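# Stack the black plate onto the white plate

## Task

Set the black plate down so it rests on top of the white plate with no part of it sticking out past the white plate's rim. It must stay there on its own once the robot lets go. Afterwards release it and move the tool away.

## Robot and tools

ROBOT. There is one arm with seven joints (waist, shoulder, upper arm roll, elbow, forearm roll, wrist pitch, wrist roll) and a suction cup instead of fingers. The cup point is the middle of the cup's rim when nothing touches it, and the cup opens along the cup point's own +z axis. About 7 cm back from the rim the tool widens to roughly 8 cm sideways, so leave room for it near other objects. The elbow will not go fully straight, and reach near full extension is less accurate.

FRAMES. Reported positions use the scene frame: origin on the table top under the arm's base, +z up, +y to the left when facing along +x. The base itself may sit slightly tilted. Motion commands, however, are offsets expressed in the cup point's own axes, not the scene frame.

execute_actions(actions). actions is a list of actions run one after another; an empty list only fetches the current state and images. Each action is a table of 1 to 15 rows, one row per control step of 1/30 s; if fewer than 15 rows are given, the last row repeats to fill the 15 steps. A row has 7 numbers, each in [-1, 1]: dx, dy, dz, rx, ry, rz, suction. The first six are an offset of the cup point from where it was measured at the start of that action (for the first action in a call, the pose in the latest result), along and about the cup point's own axes. Each row is measured from that same start pose, not added to the previous row. Scale: 1.0 equals 0.6 m for dx, dy, dz and 180 degrees for the rotation; rx, ry, rz form a single rotation vector. The seventh number is an absolute suction level, not an offset: 1 is full vacuum (about 55 kPa under ambient), smaller values ask for that share, and 0.05 or less switches it off. The level persists until changed.

Each step the commanded pose is trimmed to at most 70 mm and 16 degrees from the measured pose, so a large offset is not reached in one action; after the action the arm stops at the last trimmed pose, so you must send the remainder again. If position and orientation cannot both be met, position wins.

move(target, speed, blocking). target is one 7-number row as above: an offset from the pose in the most recent result that shows one, in cup axes, same scale, plus the suction value, which is applied at the start. speed is in m/s, 0.002 to 0.5 (default 0.25); rotation is capped at twice that value in rad/s. The straight-line path lasts 0.5 to 10 s and is cut off at 10 s. It does not avoid obstacles, and the real cup point can lag, drift or overshoot the speed. Faster contact hits harder, and aiming deeper past a contact presses harder. blocking=false returns after 0.5 s while the arm keeps going; then only wait or stop are accepted until a result shows the move ended. The result adds a move: line giving the ending (done, off_target, moving, held, fault), which limits acted (paced: the sent pose was clipped; held: a check blocked some steps, after which the arm may surge), and the remaining distance to target.

wait(seconds) lets time pass, 0 to 10 s, holding the last command; it returns early if a running move finishes. stop brakes a running move; a fast arm needs distance to halt. zoom_image(camera, region) enlarges part of the latest image from cam_high, cam_low or cam_wrist; region is [x0, y0, x1, y1] in pixels from the top-left, no larger than 504 by 504. finished_scene(scene) takes the current scene's number and ends it irreversibly; the goal must already hold.

RESULTS. end_effector_position (metres) and end_effector_quat_wxyz give the cup point in the scene frame; the printout can be somewhat off, more so at long reach. Hand target is the pose the controller is heading for now. A pose unreachable line means the clearance check (which treats any mount under the base as part of the arm) altered or blocked the command. suction_measured is the vacuum actually reached: near 0 means no seal; on an airtight face it settles up to 0.15 below the request and can sag 0.04 before the pump restarts; leaks lower it. part_present switches to 1 at 0.50 and back to 0 under 0.45. MOTOR HOT appears from 60 °C; at 75 °C an OVER-TEMPERATURE FAULT lets the arm sag, so do not hold loads longer than needed. Images come from cam_high (672x504), cam_low (672x504) and cam_wrist (616x616, fisheye), with calibration given per camera.

GRIPPING. Switch suction on and press the 29 mm rim flat onto a smooth part of the plate so it touches all round, away from edges, holes or seams. Under vacuum the cup compresses, so the held object ends up up to about 10 mm nearer the tool. Vacuum alone can lift a plate off its support. To release, lower the plate until it rests, set suction to 0, then lift at least 15 mm, since the cup may still touch until then. If the cup seals on the table it pins the tool; turn suction off.

AVOID. Contact torque reaching a joint's load limit (46.9 N m for the first four joints, 29.5 N m for the last three) halts the arm for 10 s and drops the rest of the call. Do not drop, slam, shove hard or knock anything off the table. Loose objects may occasionally be nudged by an outside push, so check the final placement before ending.

Each tool is called after "Request:" by a JSON object that holds its "method" and its "body".

## Session

Request:
{"method": "execute_actions", "body": {"actions": []}}

Scene clock: 0.00 s.
end_effector_position=(+0.4518, -0.0063, +0.2200) suction_measured=0.01 part_present=0 end_effector_quat_wxyz=(-0.003, +0.002, +1.000, +0.007)
Joint positions: [-0.056  0.432  0.001  1.655  0.     1.055  3.089]
Joint velocities: [-0.    -0.001 -0.    -0.    -0.    -0.001  0.   ]
Motor temperatures (°C, as the motors report them): [30 28 28 28 39 42 37]
Hand target: +0.452, -0.006, +0.220; -0.003, +0.002, +1.000, +0.007

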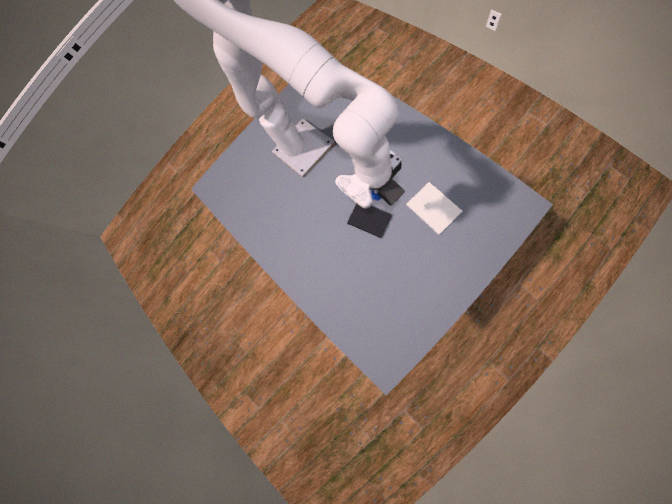

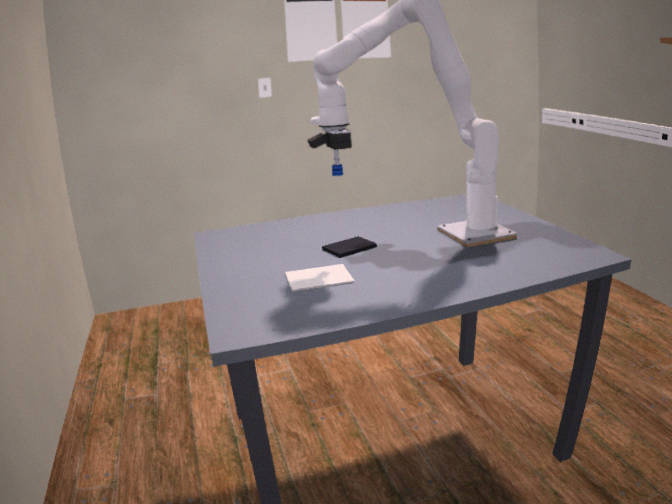

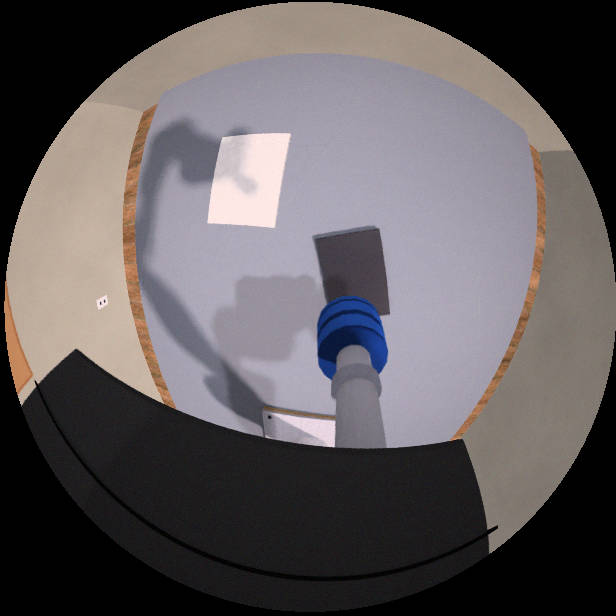

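Request:
{"method": "zoom_image", "body": {"camera": "cam_high", "region": [330, 160, 480, 260]}}

Request:
{"method": "zoom_image", "body": {"camera": "cam_wrist", "region": [190, 120, 410, 340]}}

Region (330, 160, 480, 260) of cam_high's 672x504 image, scaled by 3.360, with more detail than that image has.

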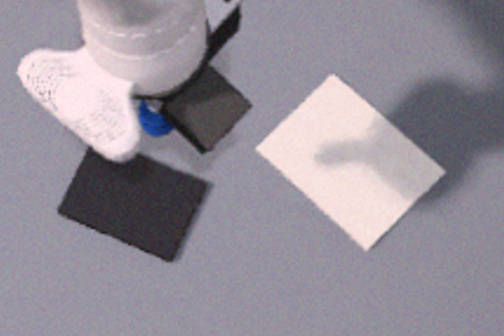

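Region (190, 120, 410, 340) of cam_wrist's 616x616 image, scaled by 2.291, with more detail than that image has.

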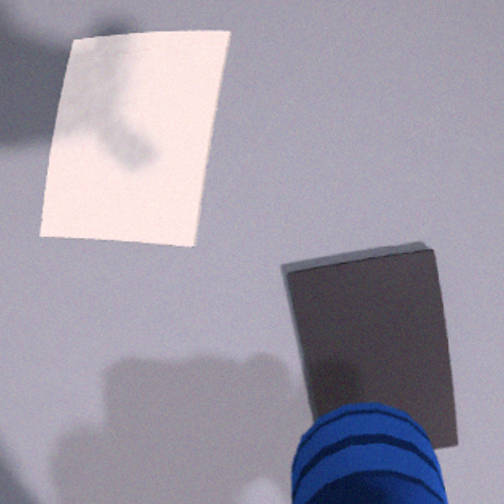

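Request:
{"method": "move", "body": {"target": [0.028,-0.035,0.3,0,0,0,0], "speed": 0.3}}

Request:
{"method": "move", "body": {"target": [0,0,0.05,0,0,0,1], "speed": 0.04}}

Scene clock: 20.90 s.
end_effector_position=(+0.4340, -0.0245, +0.0398) suction_measured=0.01 part_present=0 end_effector_quat_wxyz=(-0.003, +0.002, +1.000, +0.007)
Joint positions: [-0.007  0.712 -0.003  1.901  0.005  0.528  3.13 ]
Joint velocities: [ 0.001  0.006 -0.     0.     0.    -0.002  0.   ]
Motor temperatures (°C, as the motors report them): [30 28 28 28 39 42 37]
Hand target: +0.434, -0.025, +0.040; -0.003, +0.002, +1.000, +0.007
Off the commanded pose: 0.000 m, 0 deg.
move: done
camera_calibration (this result's frames):
cam_wrist: T_world_to_cam=[[0.0812453, -0.988153, -0.130206, -0.0383645], [-0.92182, -0.124175, 0.36719, 0.396311], [-0.379008, 0.0901937, -0.920987, 0.303958], [0, 0, 0, 1]] pos_world=[0.483647, -0.0161132, 0.129425]

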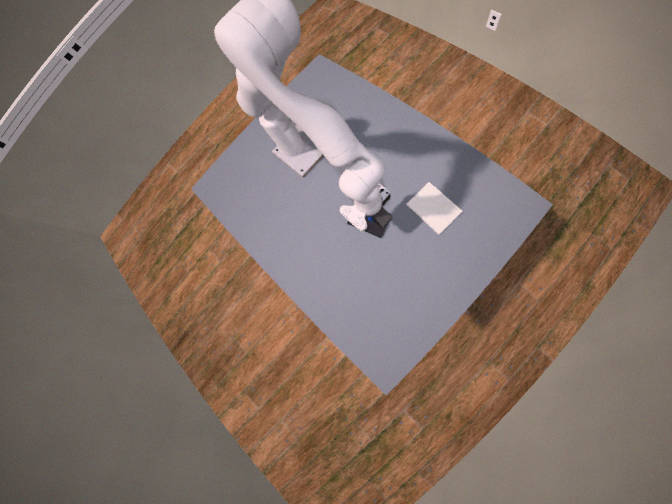

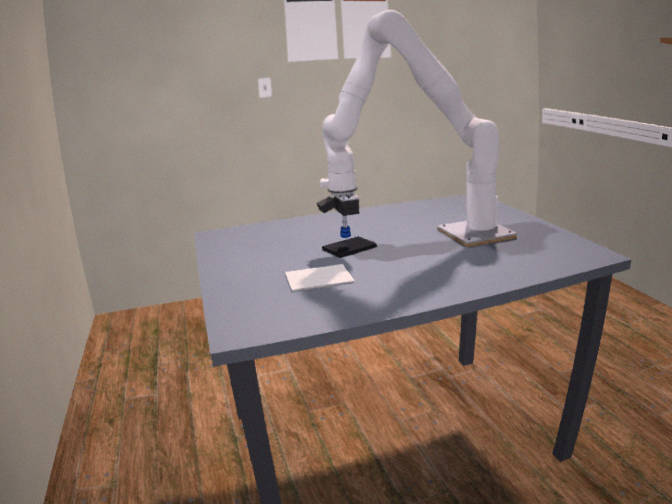

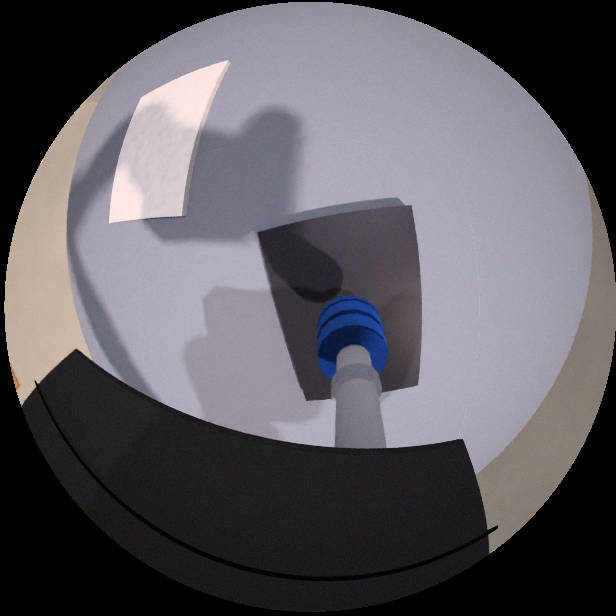

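Scene clock: 21.93 s.
end_effector_position=(+0.4337, -0.0241, +0.0098) suction_measured=0.30 part_present=0 end_effector_quat_wxyz=(-0.003, +0.002, +1.000, +0.007)
Joint positions: [-0.007  0.779 -0.003  1.908  0.007  0.454  3.129]
Joint velocities: [ 0.001  0.007 -0.     0.001  0.    -0.001  0.   ]
Motor temperatures (°C, as the motors report them): [30 28 28 28 39 42 37]
Hand target: +0.434, -0.024, +0.010; -0.003, +0.002, +1.000, +0.007
Off the commanded pose: 0.000 m, 0 deg.
move: done
camera_calibration (this result's frames):
cam_wrist: T_world_to_cam=[[0.0812333, -0.988154, -0.130206, -0.0418253], [-0.92172, -0.124188, 0.367436, 0.407075], [-0.379253, 0.0901655, -0.920889, 0.276262], [0, 0, 0, 1]] pos_world=[0.48338, -0.0156853, 0.0993867]

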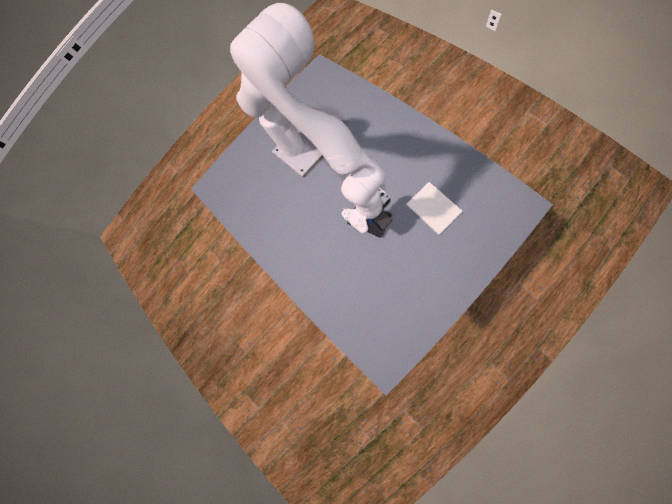

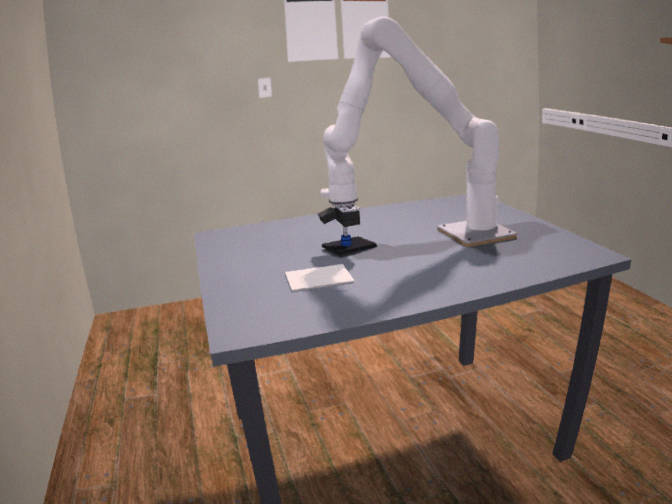

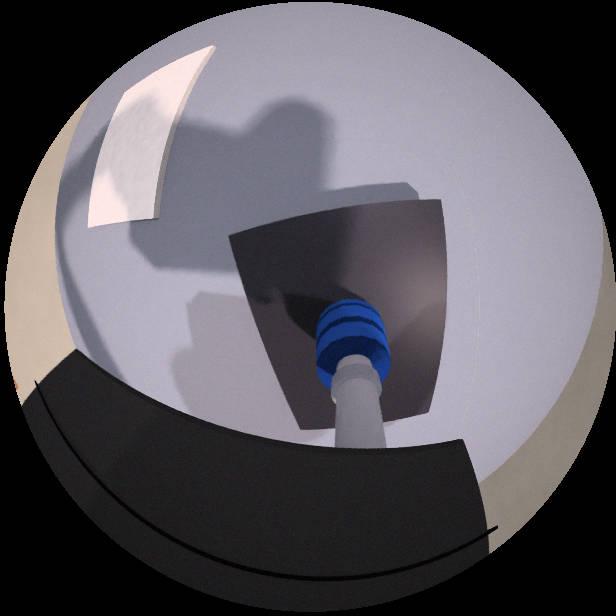

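Request:
{"method": "wait", "body": {"seconds": 0.5}}

Request:
{"method": "move", "body": {"target": [0,0,-0.055,0,0,0,1], "speed": 0.12}}

Request:
{"method": "move", "body": {"target": [-0.226,0.288,0.004,0,0,0.114,1]}}

Scene clock: 25.03 s.
end_effector_position=(+0.4339, -0.0241, +0.0098) suction_measured=0.99 part_present=1 end_effector_quat_wxyz=(-0.003, +0.002, +1.000, +0.007)
Joint positions: [-0.007  0.779 -0.003  1.908  0.007  0.454  3.129]
Joint velocities: [-0.     0.     0.     0.     0.001 -0.     0.   ]
Motor temperatures (°C, as the motors report them): [30 28 28 28 39 42 37]
Hand target: +0.434, -0.024, +0.010; -0.003, +0.002, +1.000, +0.007
Off the commanded pose: 0.000 m, 0 deg.
wait: 0.50 s; at rest from the start
camera_calibration (this result's frames):
cam_wrist: T_world_to_cam=[[0.0812819, -0.988152, -0.13019, -0.0418489], [-0.921823, -0.124201, 0.367173, 0.407259], [-0.378992, 0.0901677, -0.920997, 0.276193], [0, 0, 0, 1]] pos_world=[0.483497, -0.0156746, 0.0993899]

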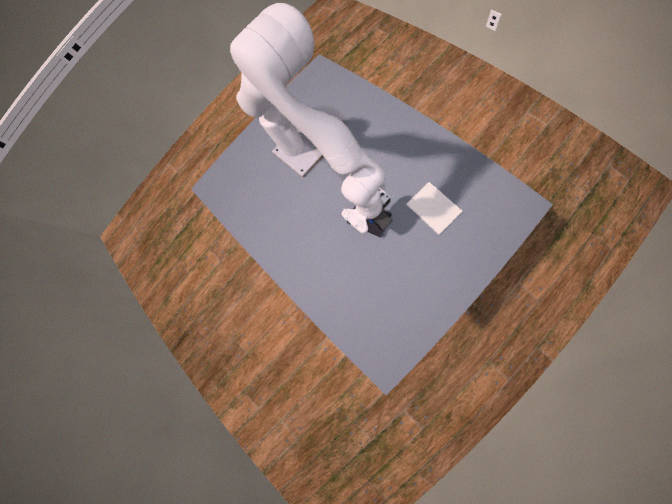

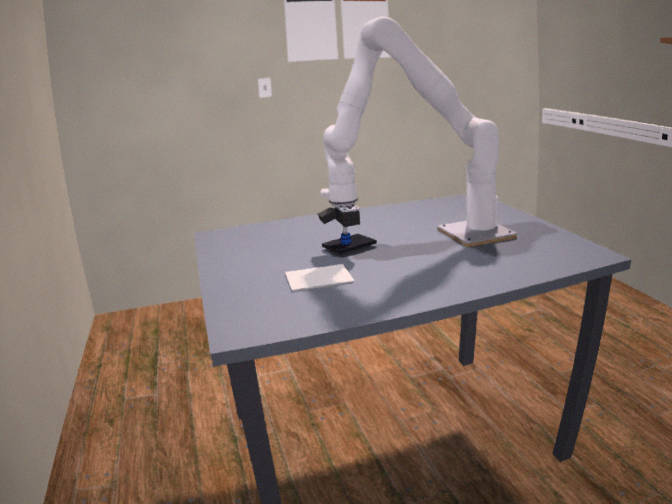

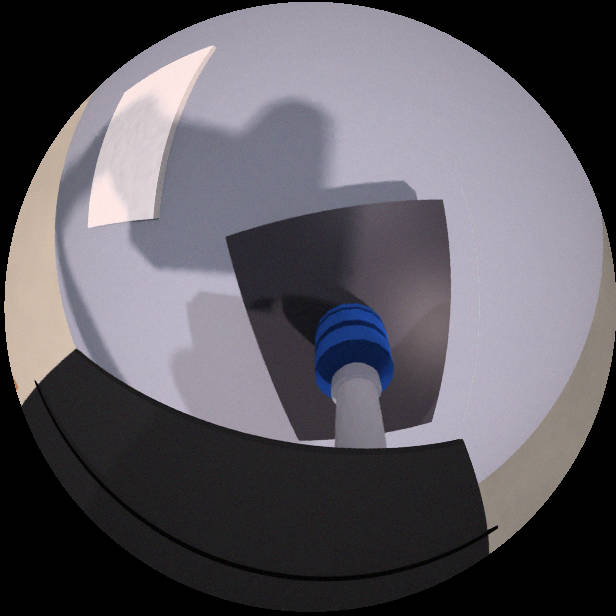

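Scene clock: 25.83 s.
end_effector_position=(+0.4339, -0.0246, +0.0426) suction_measured=0.99 part_present=1 end_effector_quat_wxyz=(-0.003, +0.002, +1.000, +0.007)
Joint positions: [-0.007  0.706 -0.003  1.899  0.005  0.535  3.131]
Joint velocities: [ 0.    -0.004 -0.001 -0.001  0.002  0.002  0.   ]
Motor temperatures (°C, as the motors report them): [30 28 28 28 39 42 37]
Hand target: +0.434, -0.025, +0.043; -0.003, +0.002, +1.000, +0.007
Off the commanded pose: 0.000 m, 0 deg.
move: done
camera_calibration (this result's frames):
cam_wrist: T_world_to_cam=[[0.0811896, -0.988153, -0.130241, -0.0380142], [-0.921675, -0.124172, 0.367555, 0.395141], [-0.379373, 0.0901983, -0.920837, 0.30662], [0, 0, 0, 1]] pos_world=[0.483601, -0.0161548, 0.13216]

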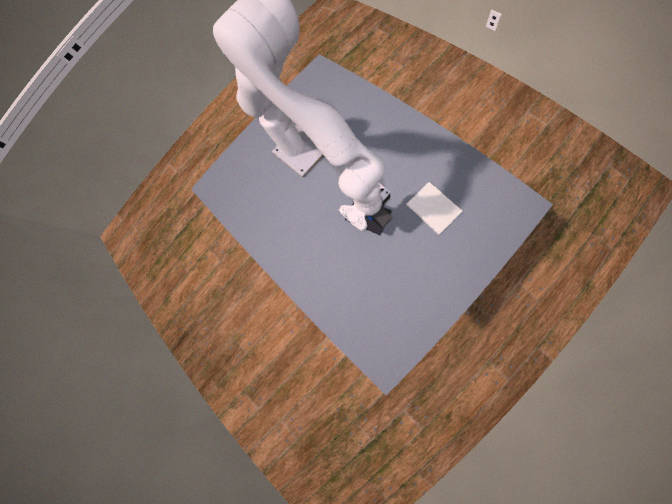

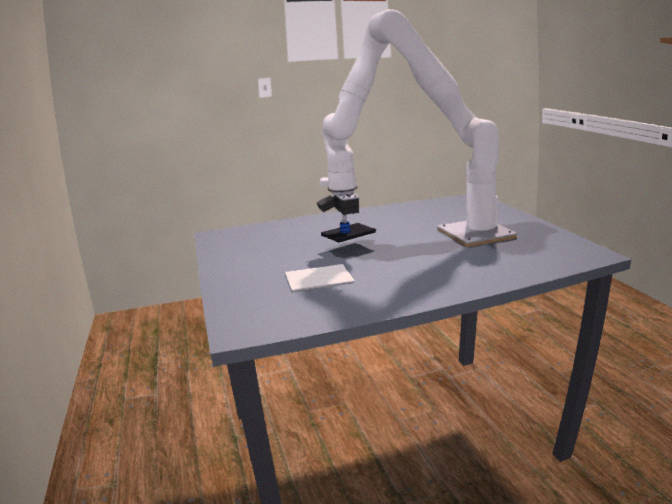

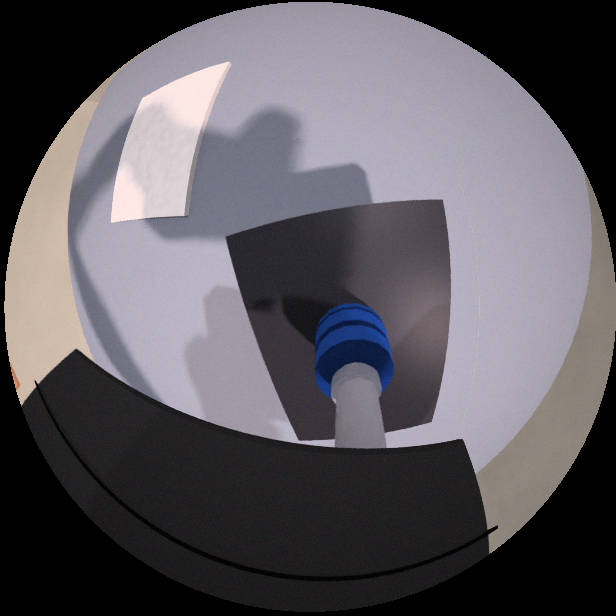

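Scene clock: 27.27 s.
end_effector_position=(+0.5707, +0.1474, +0.0426) suction_measured=0.99 part_present=1 end_effector_quat_wxyz=(-0.004, +0.180, +0.984, +0.007)
Joint positions: [-0.361  0.955  0.112  1.296 -0.116  0.896  2.563]
Joint velocities: [-0.004  0.013 -0.    -0.011  0.001  0.007 -0.002]
Motor temperatures (°C, as the motors report them): [30 28 28 28 39 42 37]
Hand target: +0.571, +0.148, +0.042; -0.004, +0.180, +0.984, +0.006
Off the commanded pose: 0.001 m, 0 deg.
move: done
camera_calibration (this result's frames):
cam_wrist: T_world_to_cam=[[-0.270946, -0.953978, -0.128509, 0.316659], [-0.905182, 0.207088, 0.371161, 0.484182], [-0.327467, 0.216888, -0.919633, 0.294679], [0, 0, 0, 1]] pos_world=[0.620568, 0.137905, 0.13198]

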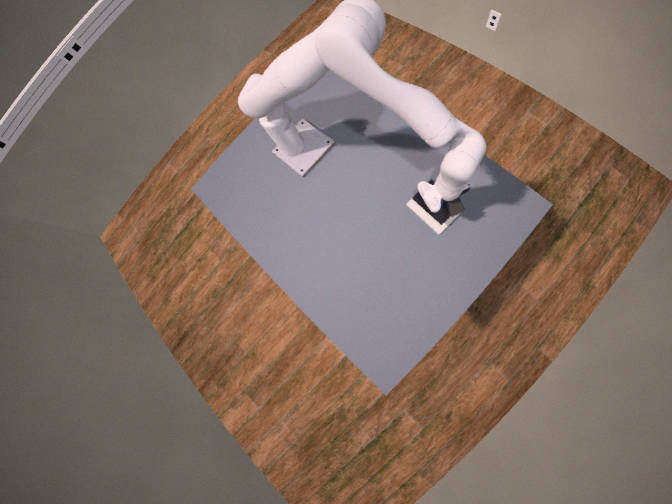

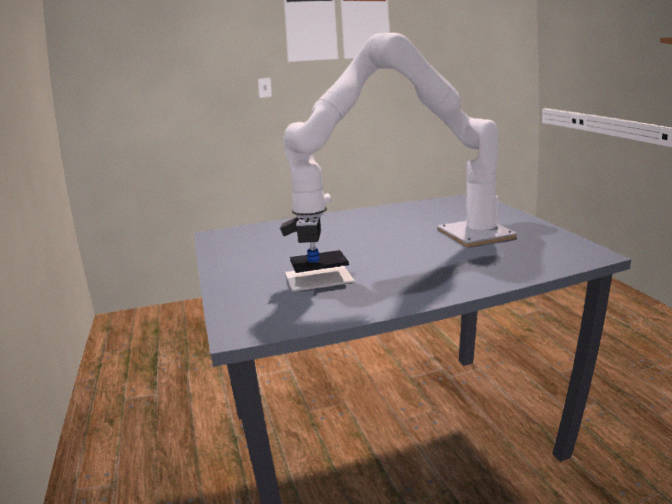

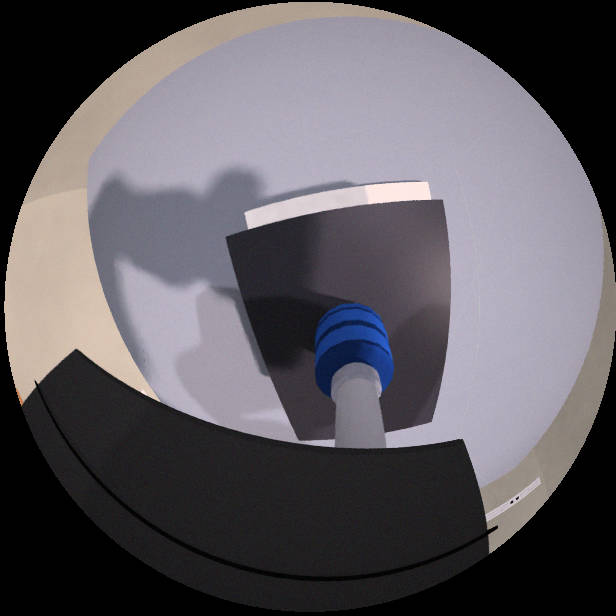

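Request:
{"method": "move", "body": {"target": [0,0,0.046,0,0,0,1], "speed": 0.04}}

Request:
{"method": "zoom_image", "body": {"camera": "cam_low", "region": [270, 230, 370, 300]}}

Scene clock: 30.13 s.
end_effector_position=(+0.5707, +0.1478, +0.0152) suction_measured=0.99 part_present=1 end_effector_quat_wxyz=(-0.004, +0.180, +0.984, +0.007)
Joint positions: [-0.359  0.998  0.107  1.303 -0.12   0.845  2.566]
Joint velocities: [ 0.     0.006  0.     0.    -0.001 -0.002  0.   ]
Motor temperatures (°C, as the motors report them): [30 28 28 28 39 42 37]
Hand target: +0.571, +0.148, +0.015; -0.004, +0.180, +0.984, +0.007
Off the commanded pose: 0.000 m, 0 deg.
move: done
camera_calibration (this result's frames):
cam_wrist: T_world_to_cam=[[-0.270875, -0.953982, -0.128625, 0.313506], [-0.905257, 0.207016, 0.371017, 0.494257], [-0.327316, 0.216938, -0.919675, 0.269231], [0, 0, 0, 1]] pos_world=[0.620474, 0.138354, 0.104553]

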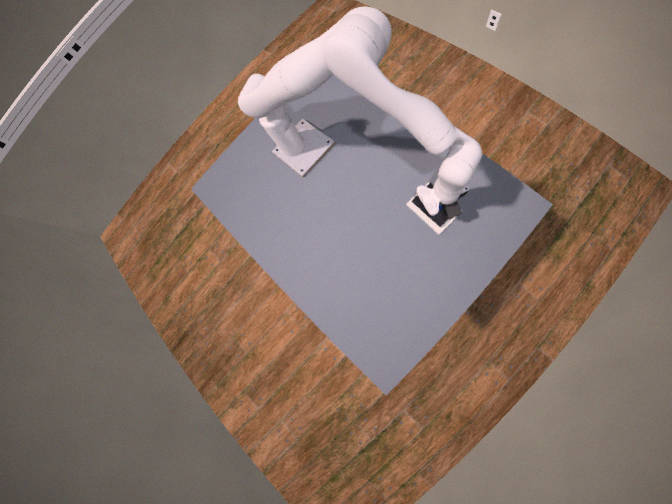

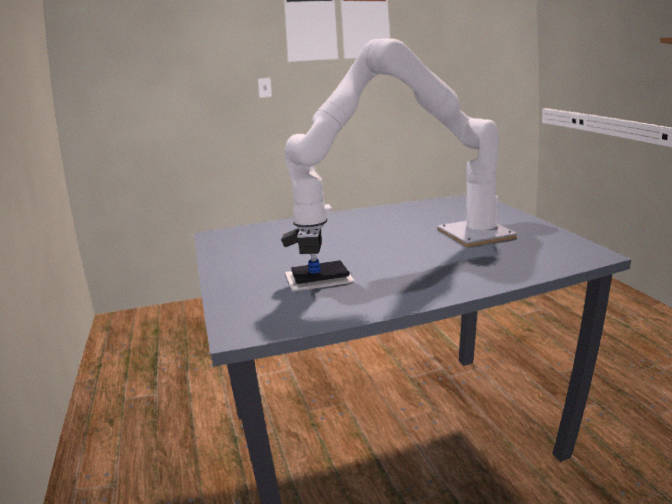

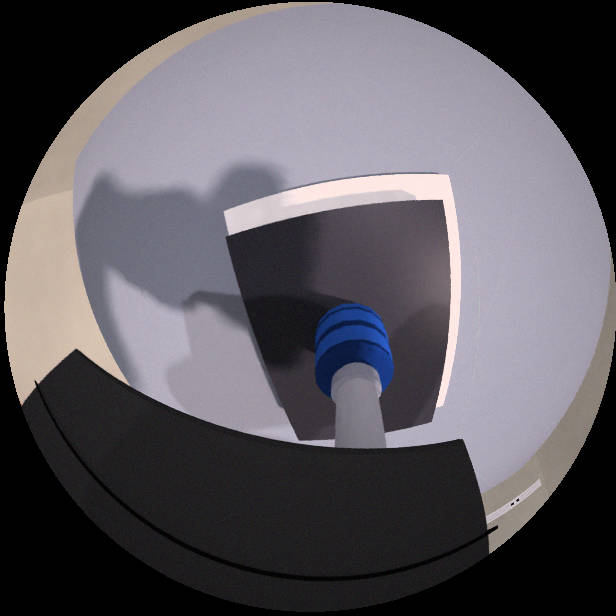

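Region (270, 230, 370, 300) of cam_low's 672x504 image, scaled by 5.040, with more detail than that image has; it fills the top 353 rows of this view, and the rest is white.

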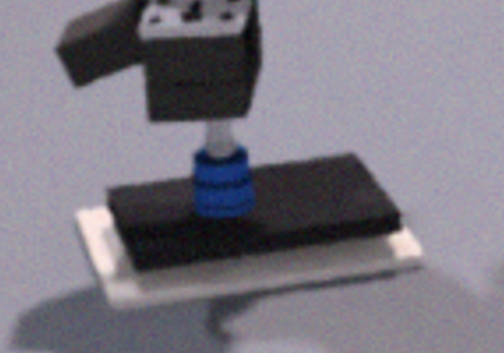

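Request:
{"method": "move", "body": {"target": [-0.005,-0.0035,0.01,0,0,0,1], "speed": 0.02}}

Request:
{"method": "zoom_image", "body": {"camera": "cam_low", "region": [270, 230, 370, 300]}}

Scene clock: 33.57 s.
end_effector_position=(+0.5727, +0.1449, +0.0092) suction_measured=0.99 part_present=1 end_effector_quat_wxyz=(-0.004, +0.180, +0.984, +0.007)
Joint positions: [-0.352  1.01   0.106  1.298 -0.12   0.838  2.572]
Joint velocities: [ 0.001  0.004  0.001 -0.001 -0.001 -0.001  0.001]
Motor temperatures (°C, as the motors report them): [30 28 28 28 39 42 37]
Hand target: +0.573, +0.145, +0.009; -0.004, +0.180, +0.984, +0.007
Off the commanded pose: 0.000 m, 0 deg.
move: done
camera_calibration (this result's frames):
cam_wrist: T_world_to_cam=[[-0.270796, -0.953998, -0.128676, 0.310503], [-0.905315, 0.206948, 0.370914, 0.498932], [-0.327222, 0.216934, -0.919709, 0.265012], [0, 0, 0, 1]] pos_world=[0.622491, 0.135477, 0.0986276]

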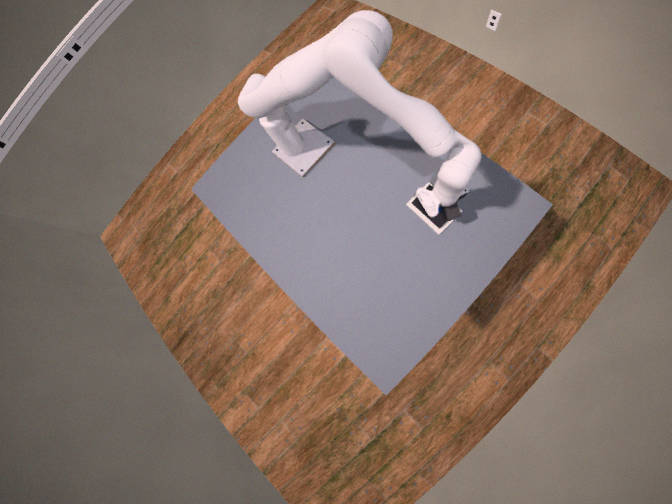

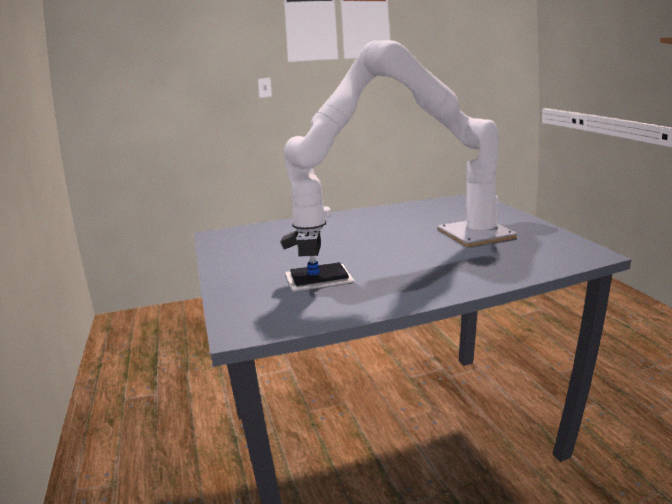

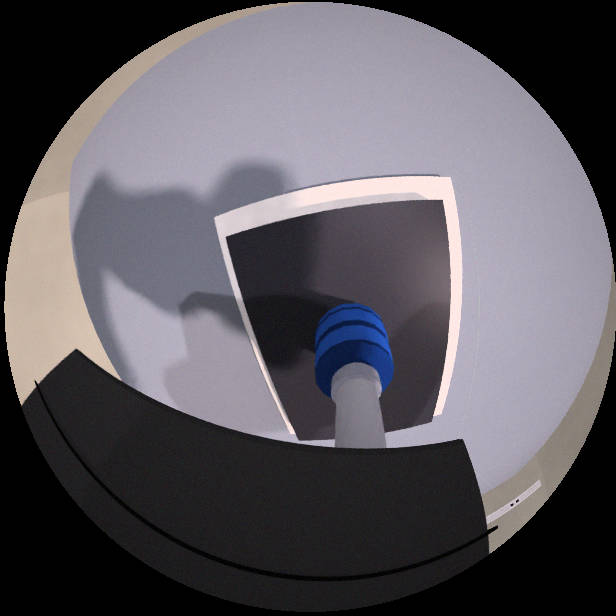

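Region (270, 230, 370, 300) of cam_low's 672x504 image, scaled by 5.040, with more detail than that image has; it fills the top 353 rows of this view, and the rest is white.

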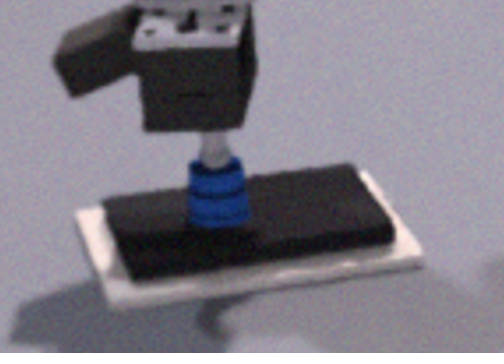

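Request:
{"method": "execute_actions", "body": {"actions": [[[0,0,0.003,0,0,0,1],[0,0,0.003,0,0,0,1],[0,0,0.003,0,0,0,1],[0,0,0.003,0,0,0,1],[0,0,0.003,0,0,0,1],[0,0,0.003,0,0,0,1],[0,0,0.003,0,0,0,1],[0,0,0.003,0,0,0,0]]]}}

Request:
{"method": "wait", "body": {"seconds": 1}}

Request:
{"method": "move", "body": {"target": [0,0,-0.2,0,0,0,0]}}

Scene clock: 36.80 s.
end_effector_position=(+0.5741, +0.1454, +0.0098) suction_measured=0.01 part_present=0 end_effector_quat_wxyz=(-0.002, +0.180, +0.984, +0.008)
Joint positions: [-0.352  1.01   0.106  1.297 -0.12   0.835  2.572]
Joint velocities: [-0.    -0.002  0.001  0.001 -0.001  0.001 -0.   ]
Motor temperatures (°C, as the motors report them): [30 29 28 28 39 42 37]
Hand target: +0.573, +0.145, +0.007; -0.004, +0.180, +0.984, +0.007
Off the commanded pose: 0.003 m, 0 deg.
camera_calibration (this result's frames):
cam_wrist: T_world_to_cam=[[-0.27027, -0.953837, -0.130951, 0.311077], [-0.906762, 0.206459, 0.367637, 0.500809], [-0.32363, 0.218103, -0.920703, 0.263633], [0, 0, 0, 1]] pos_world=[0.623509, 0.135821, 0.0993474]

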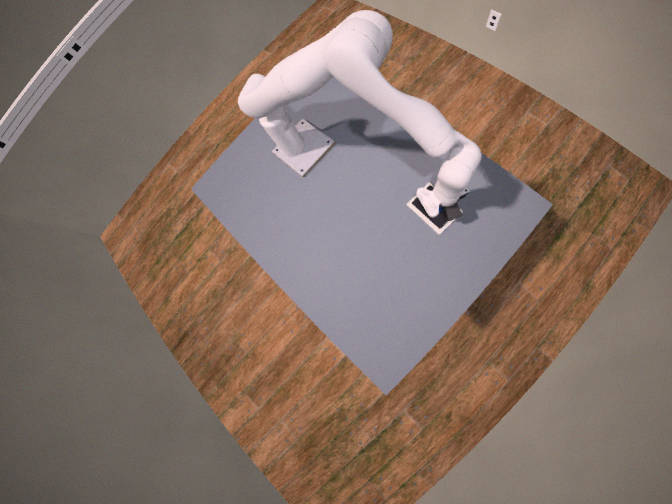

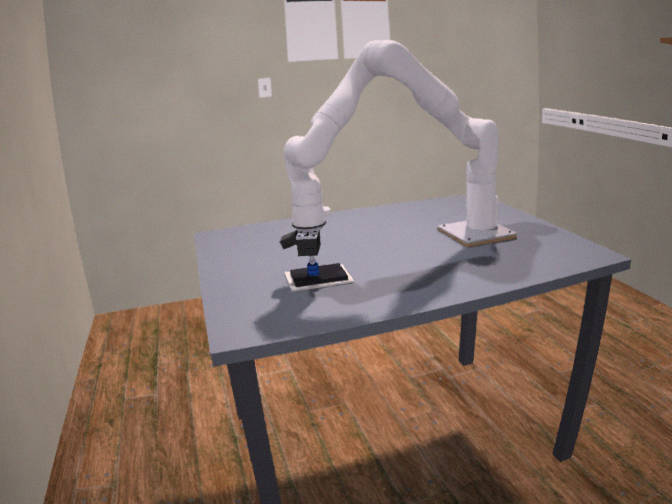

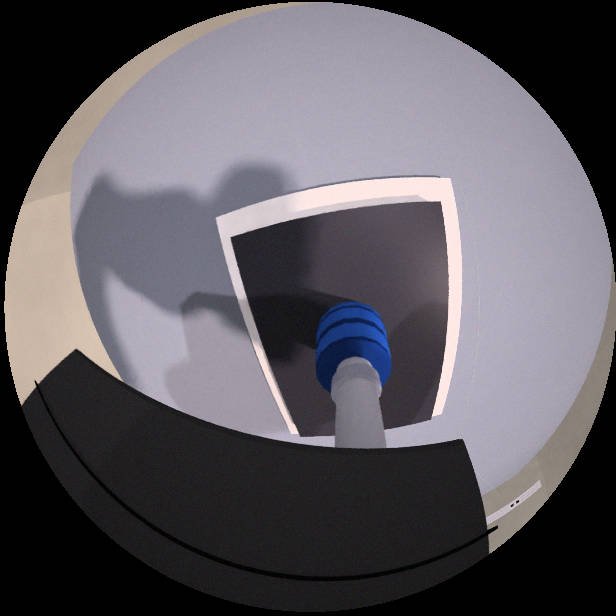

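Scene clock: 37.80 s.
end_effector_position=(+0.5741, +0.1454, +0.0099) suction_measured=0.01 part_present=0 end_effector_quat_wxyz=(-0.002, +0.180, +0.984, +0.008)
Joint positions: [-0.352  1.01   0.106  1.297 -0.12   0.835  2.572]
Joint velocities: [ 0.  0.  0. -0.  0. -0.  0.]
Motor temperatures (°C, as the motors report them): [30 29 28 28 39 42 37]
Hand target: +0.573, +0.145, +0.007; -0.004, +0.180, +0.984, +0.007
Off the commanded pose: 0.003 m, 0 deg.
wait: 1.00 s; at rest by 0.17 s
camera_calibration (this result's frames):
cam_wrist: T_world_to_cam=[[-0.270273, -0.953829, -0.131006, 0.311088], [-0.906785, 0.206456, 0.367583, 0.500792], [-0.323565, 0.218142, -0.920717, 0.263667], [0, 0, 0, 1]] pos_world=[0.623502, 0.135816, 0.0994343]

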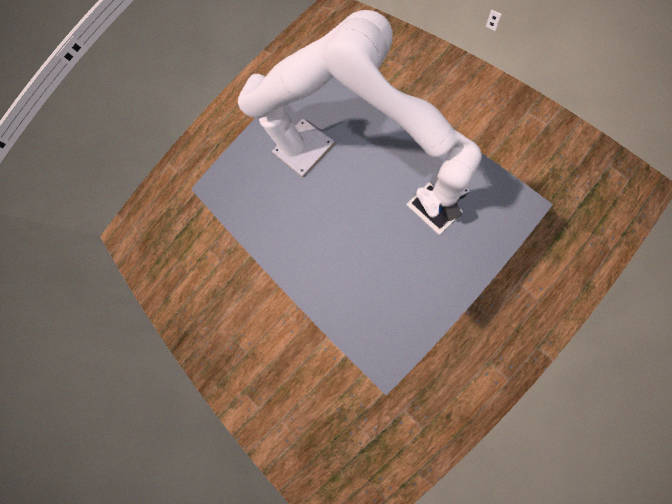

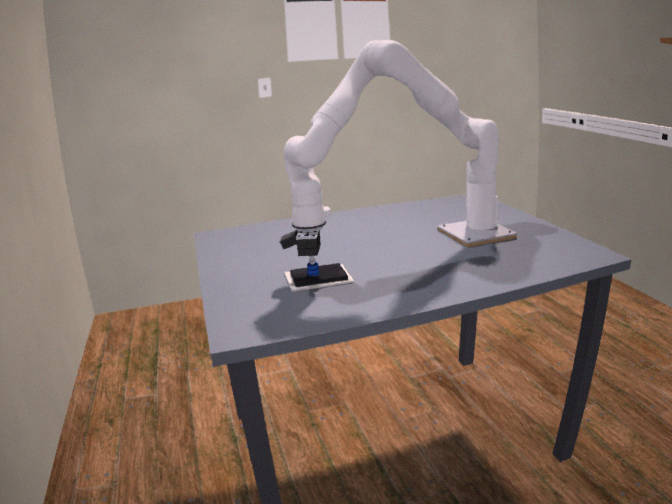

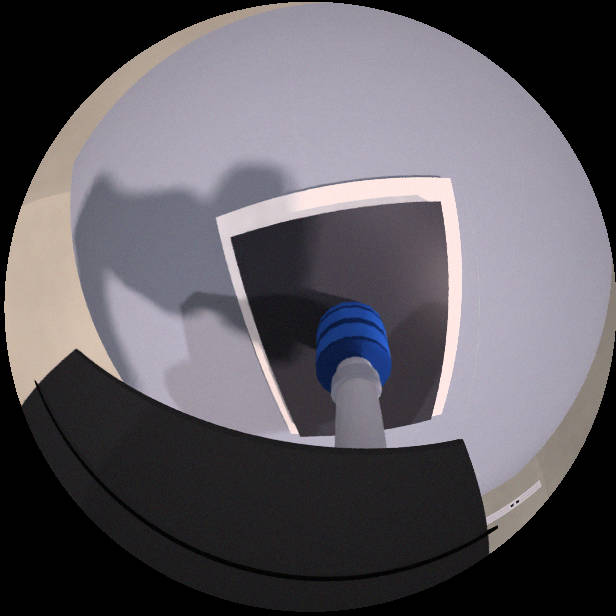

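Scene clock: 38.80 s.
end_effector_position=(+0.5740, +0.1434, +0.1298) suction_measured=0.01 part_present=0 end_effector_quat_wxyz=(-0.002, +0.180, +0.984, +0.008)
Joint positions: [-0.36   0.837  0.125  1.229 -0.105  1.076  2.56 ]
Joint velocities: [-0.    -0.005 -0.    -0.001 -0.001  0.002  0.   ]
Motor temperatures (°C, as the motors report them): [30 29 28 28 39 42 37]
Hand target: +0.574, +0.143, +0.130; -0.002, +0.180, +0.984, +0.008
Off the commanded pose: 0.000 m, 0 deg.
move: done
camera_calibration (this result's frames):
cam_wrist: T_world_to_cam=[[-0.270438, -0.953803, -0.130857, 0.324912], [-0.906686, 0.206628, 0.367729, 0.457013], [-0.323702, 0.218094, -0.92068, 0.374579], [0, 0, 0, 1]] pos_world=[0.623488, 0.133777, 0.219327]

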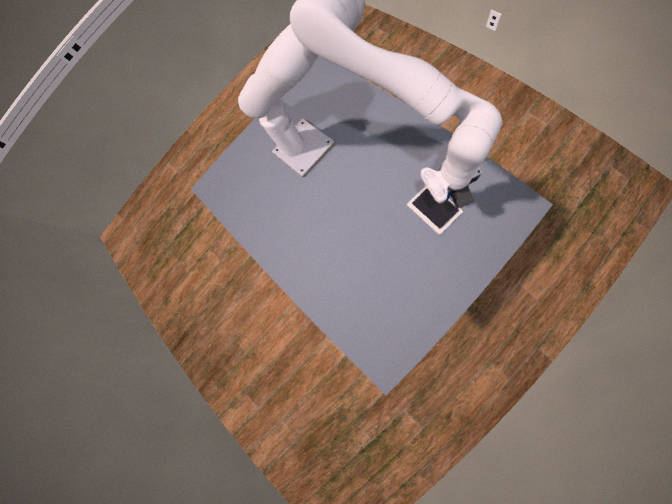

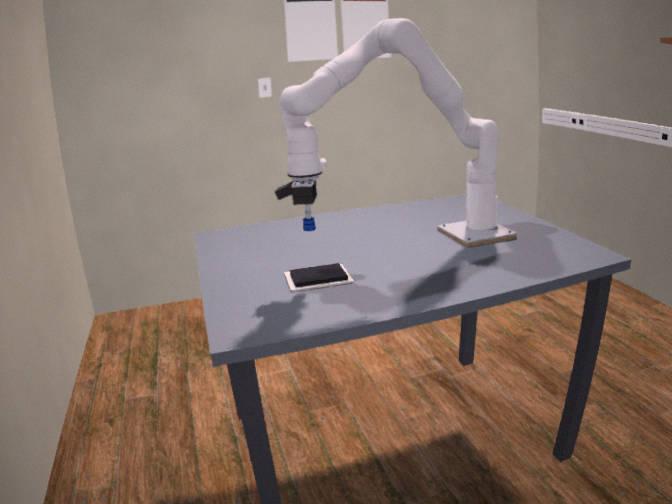

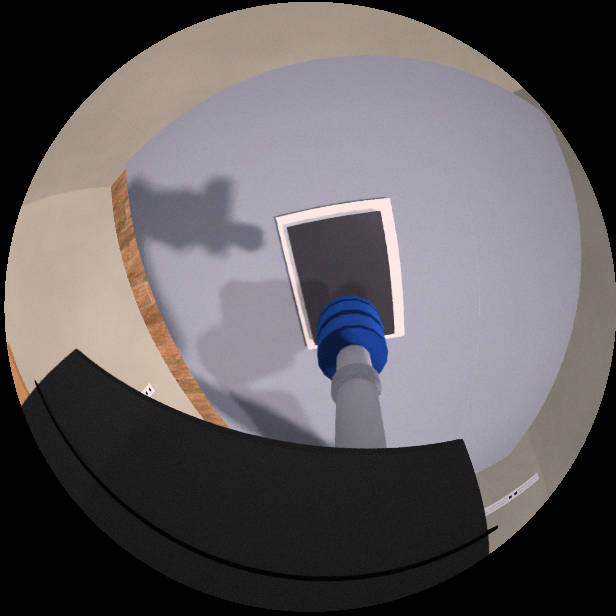

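Request:
{"method": "finished_scene", "body": {"scene": 1}}

The scene is finished: the task was done.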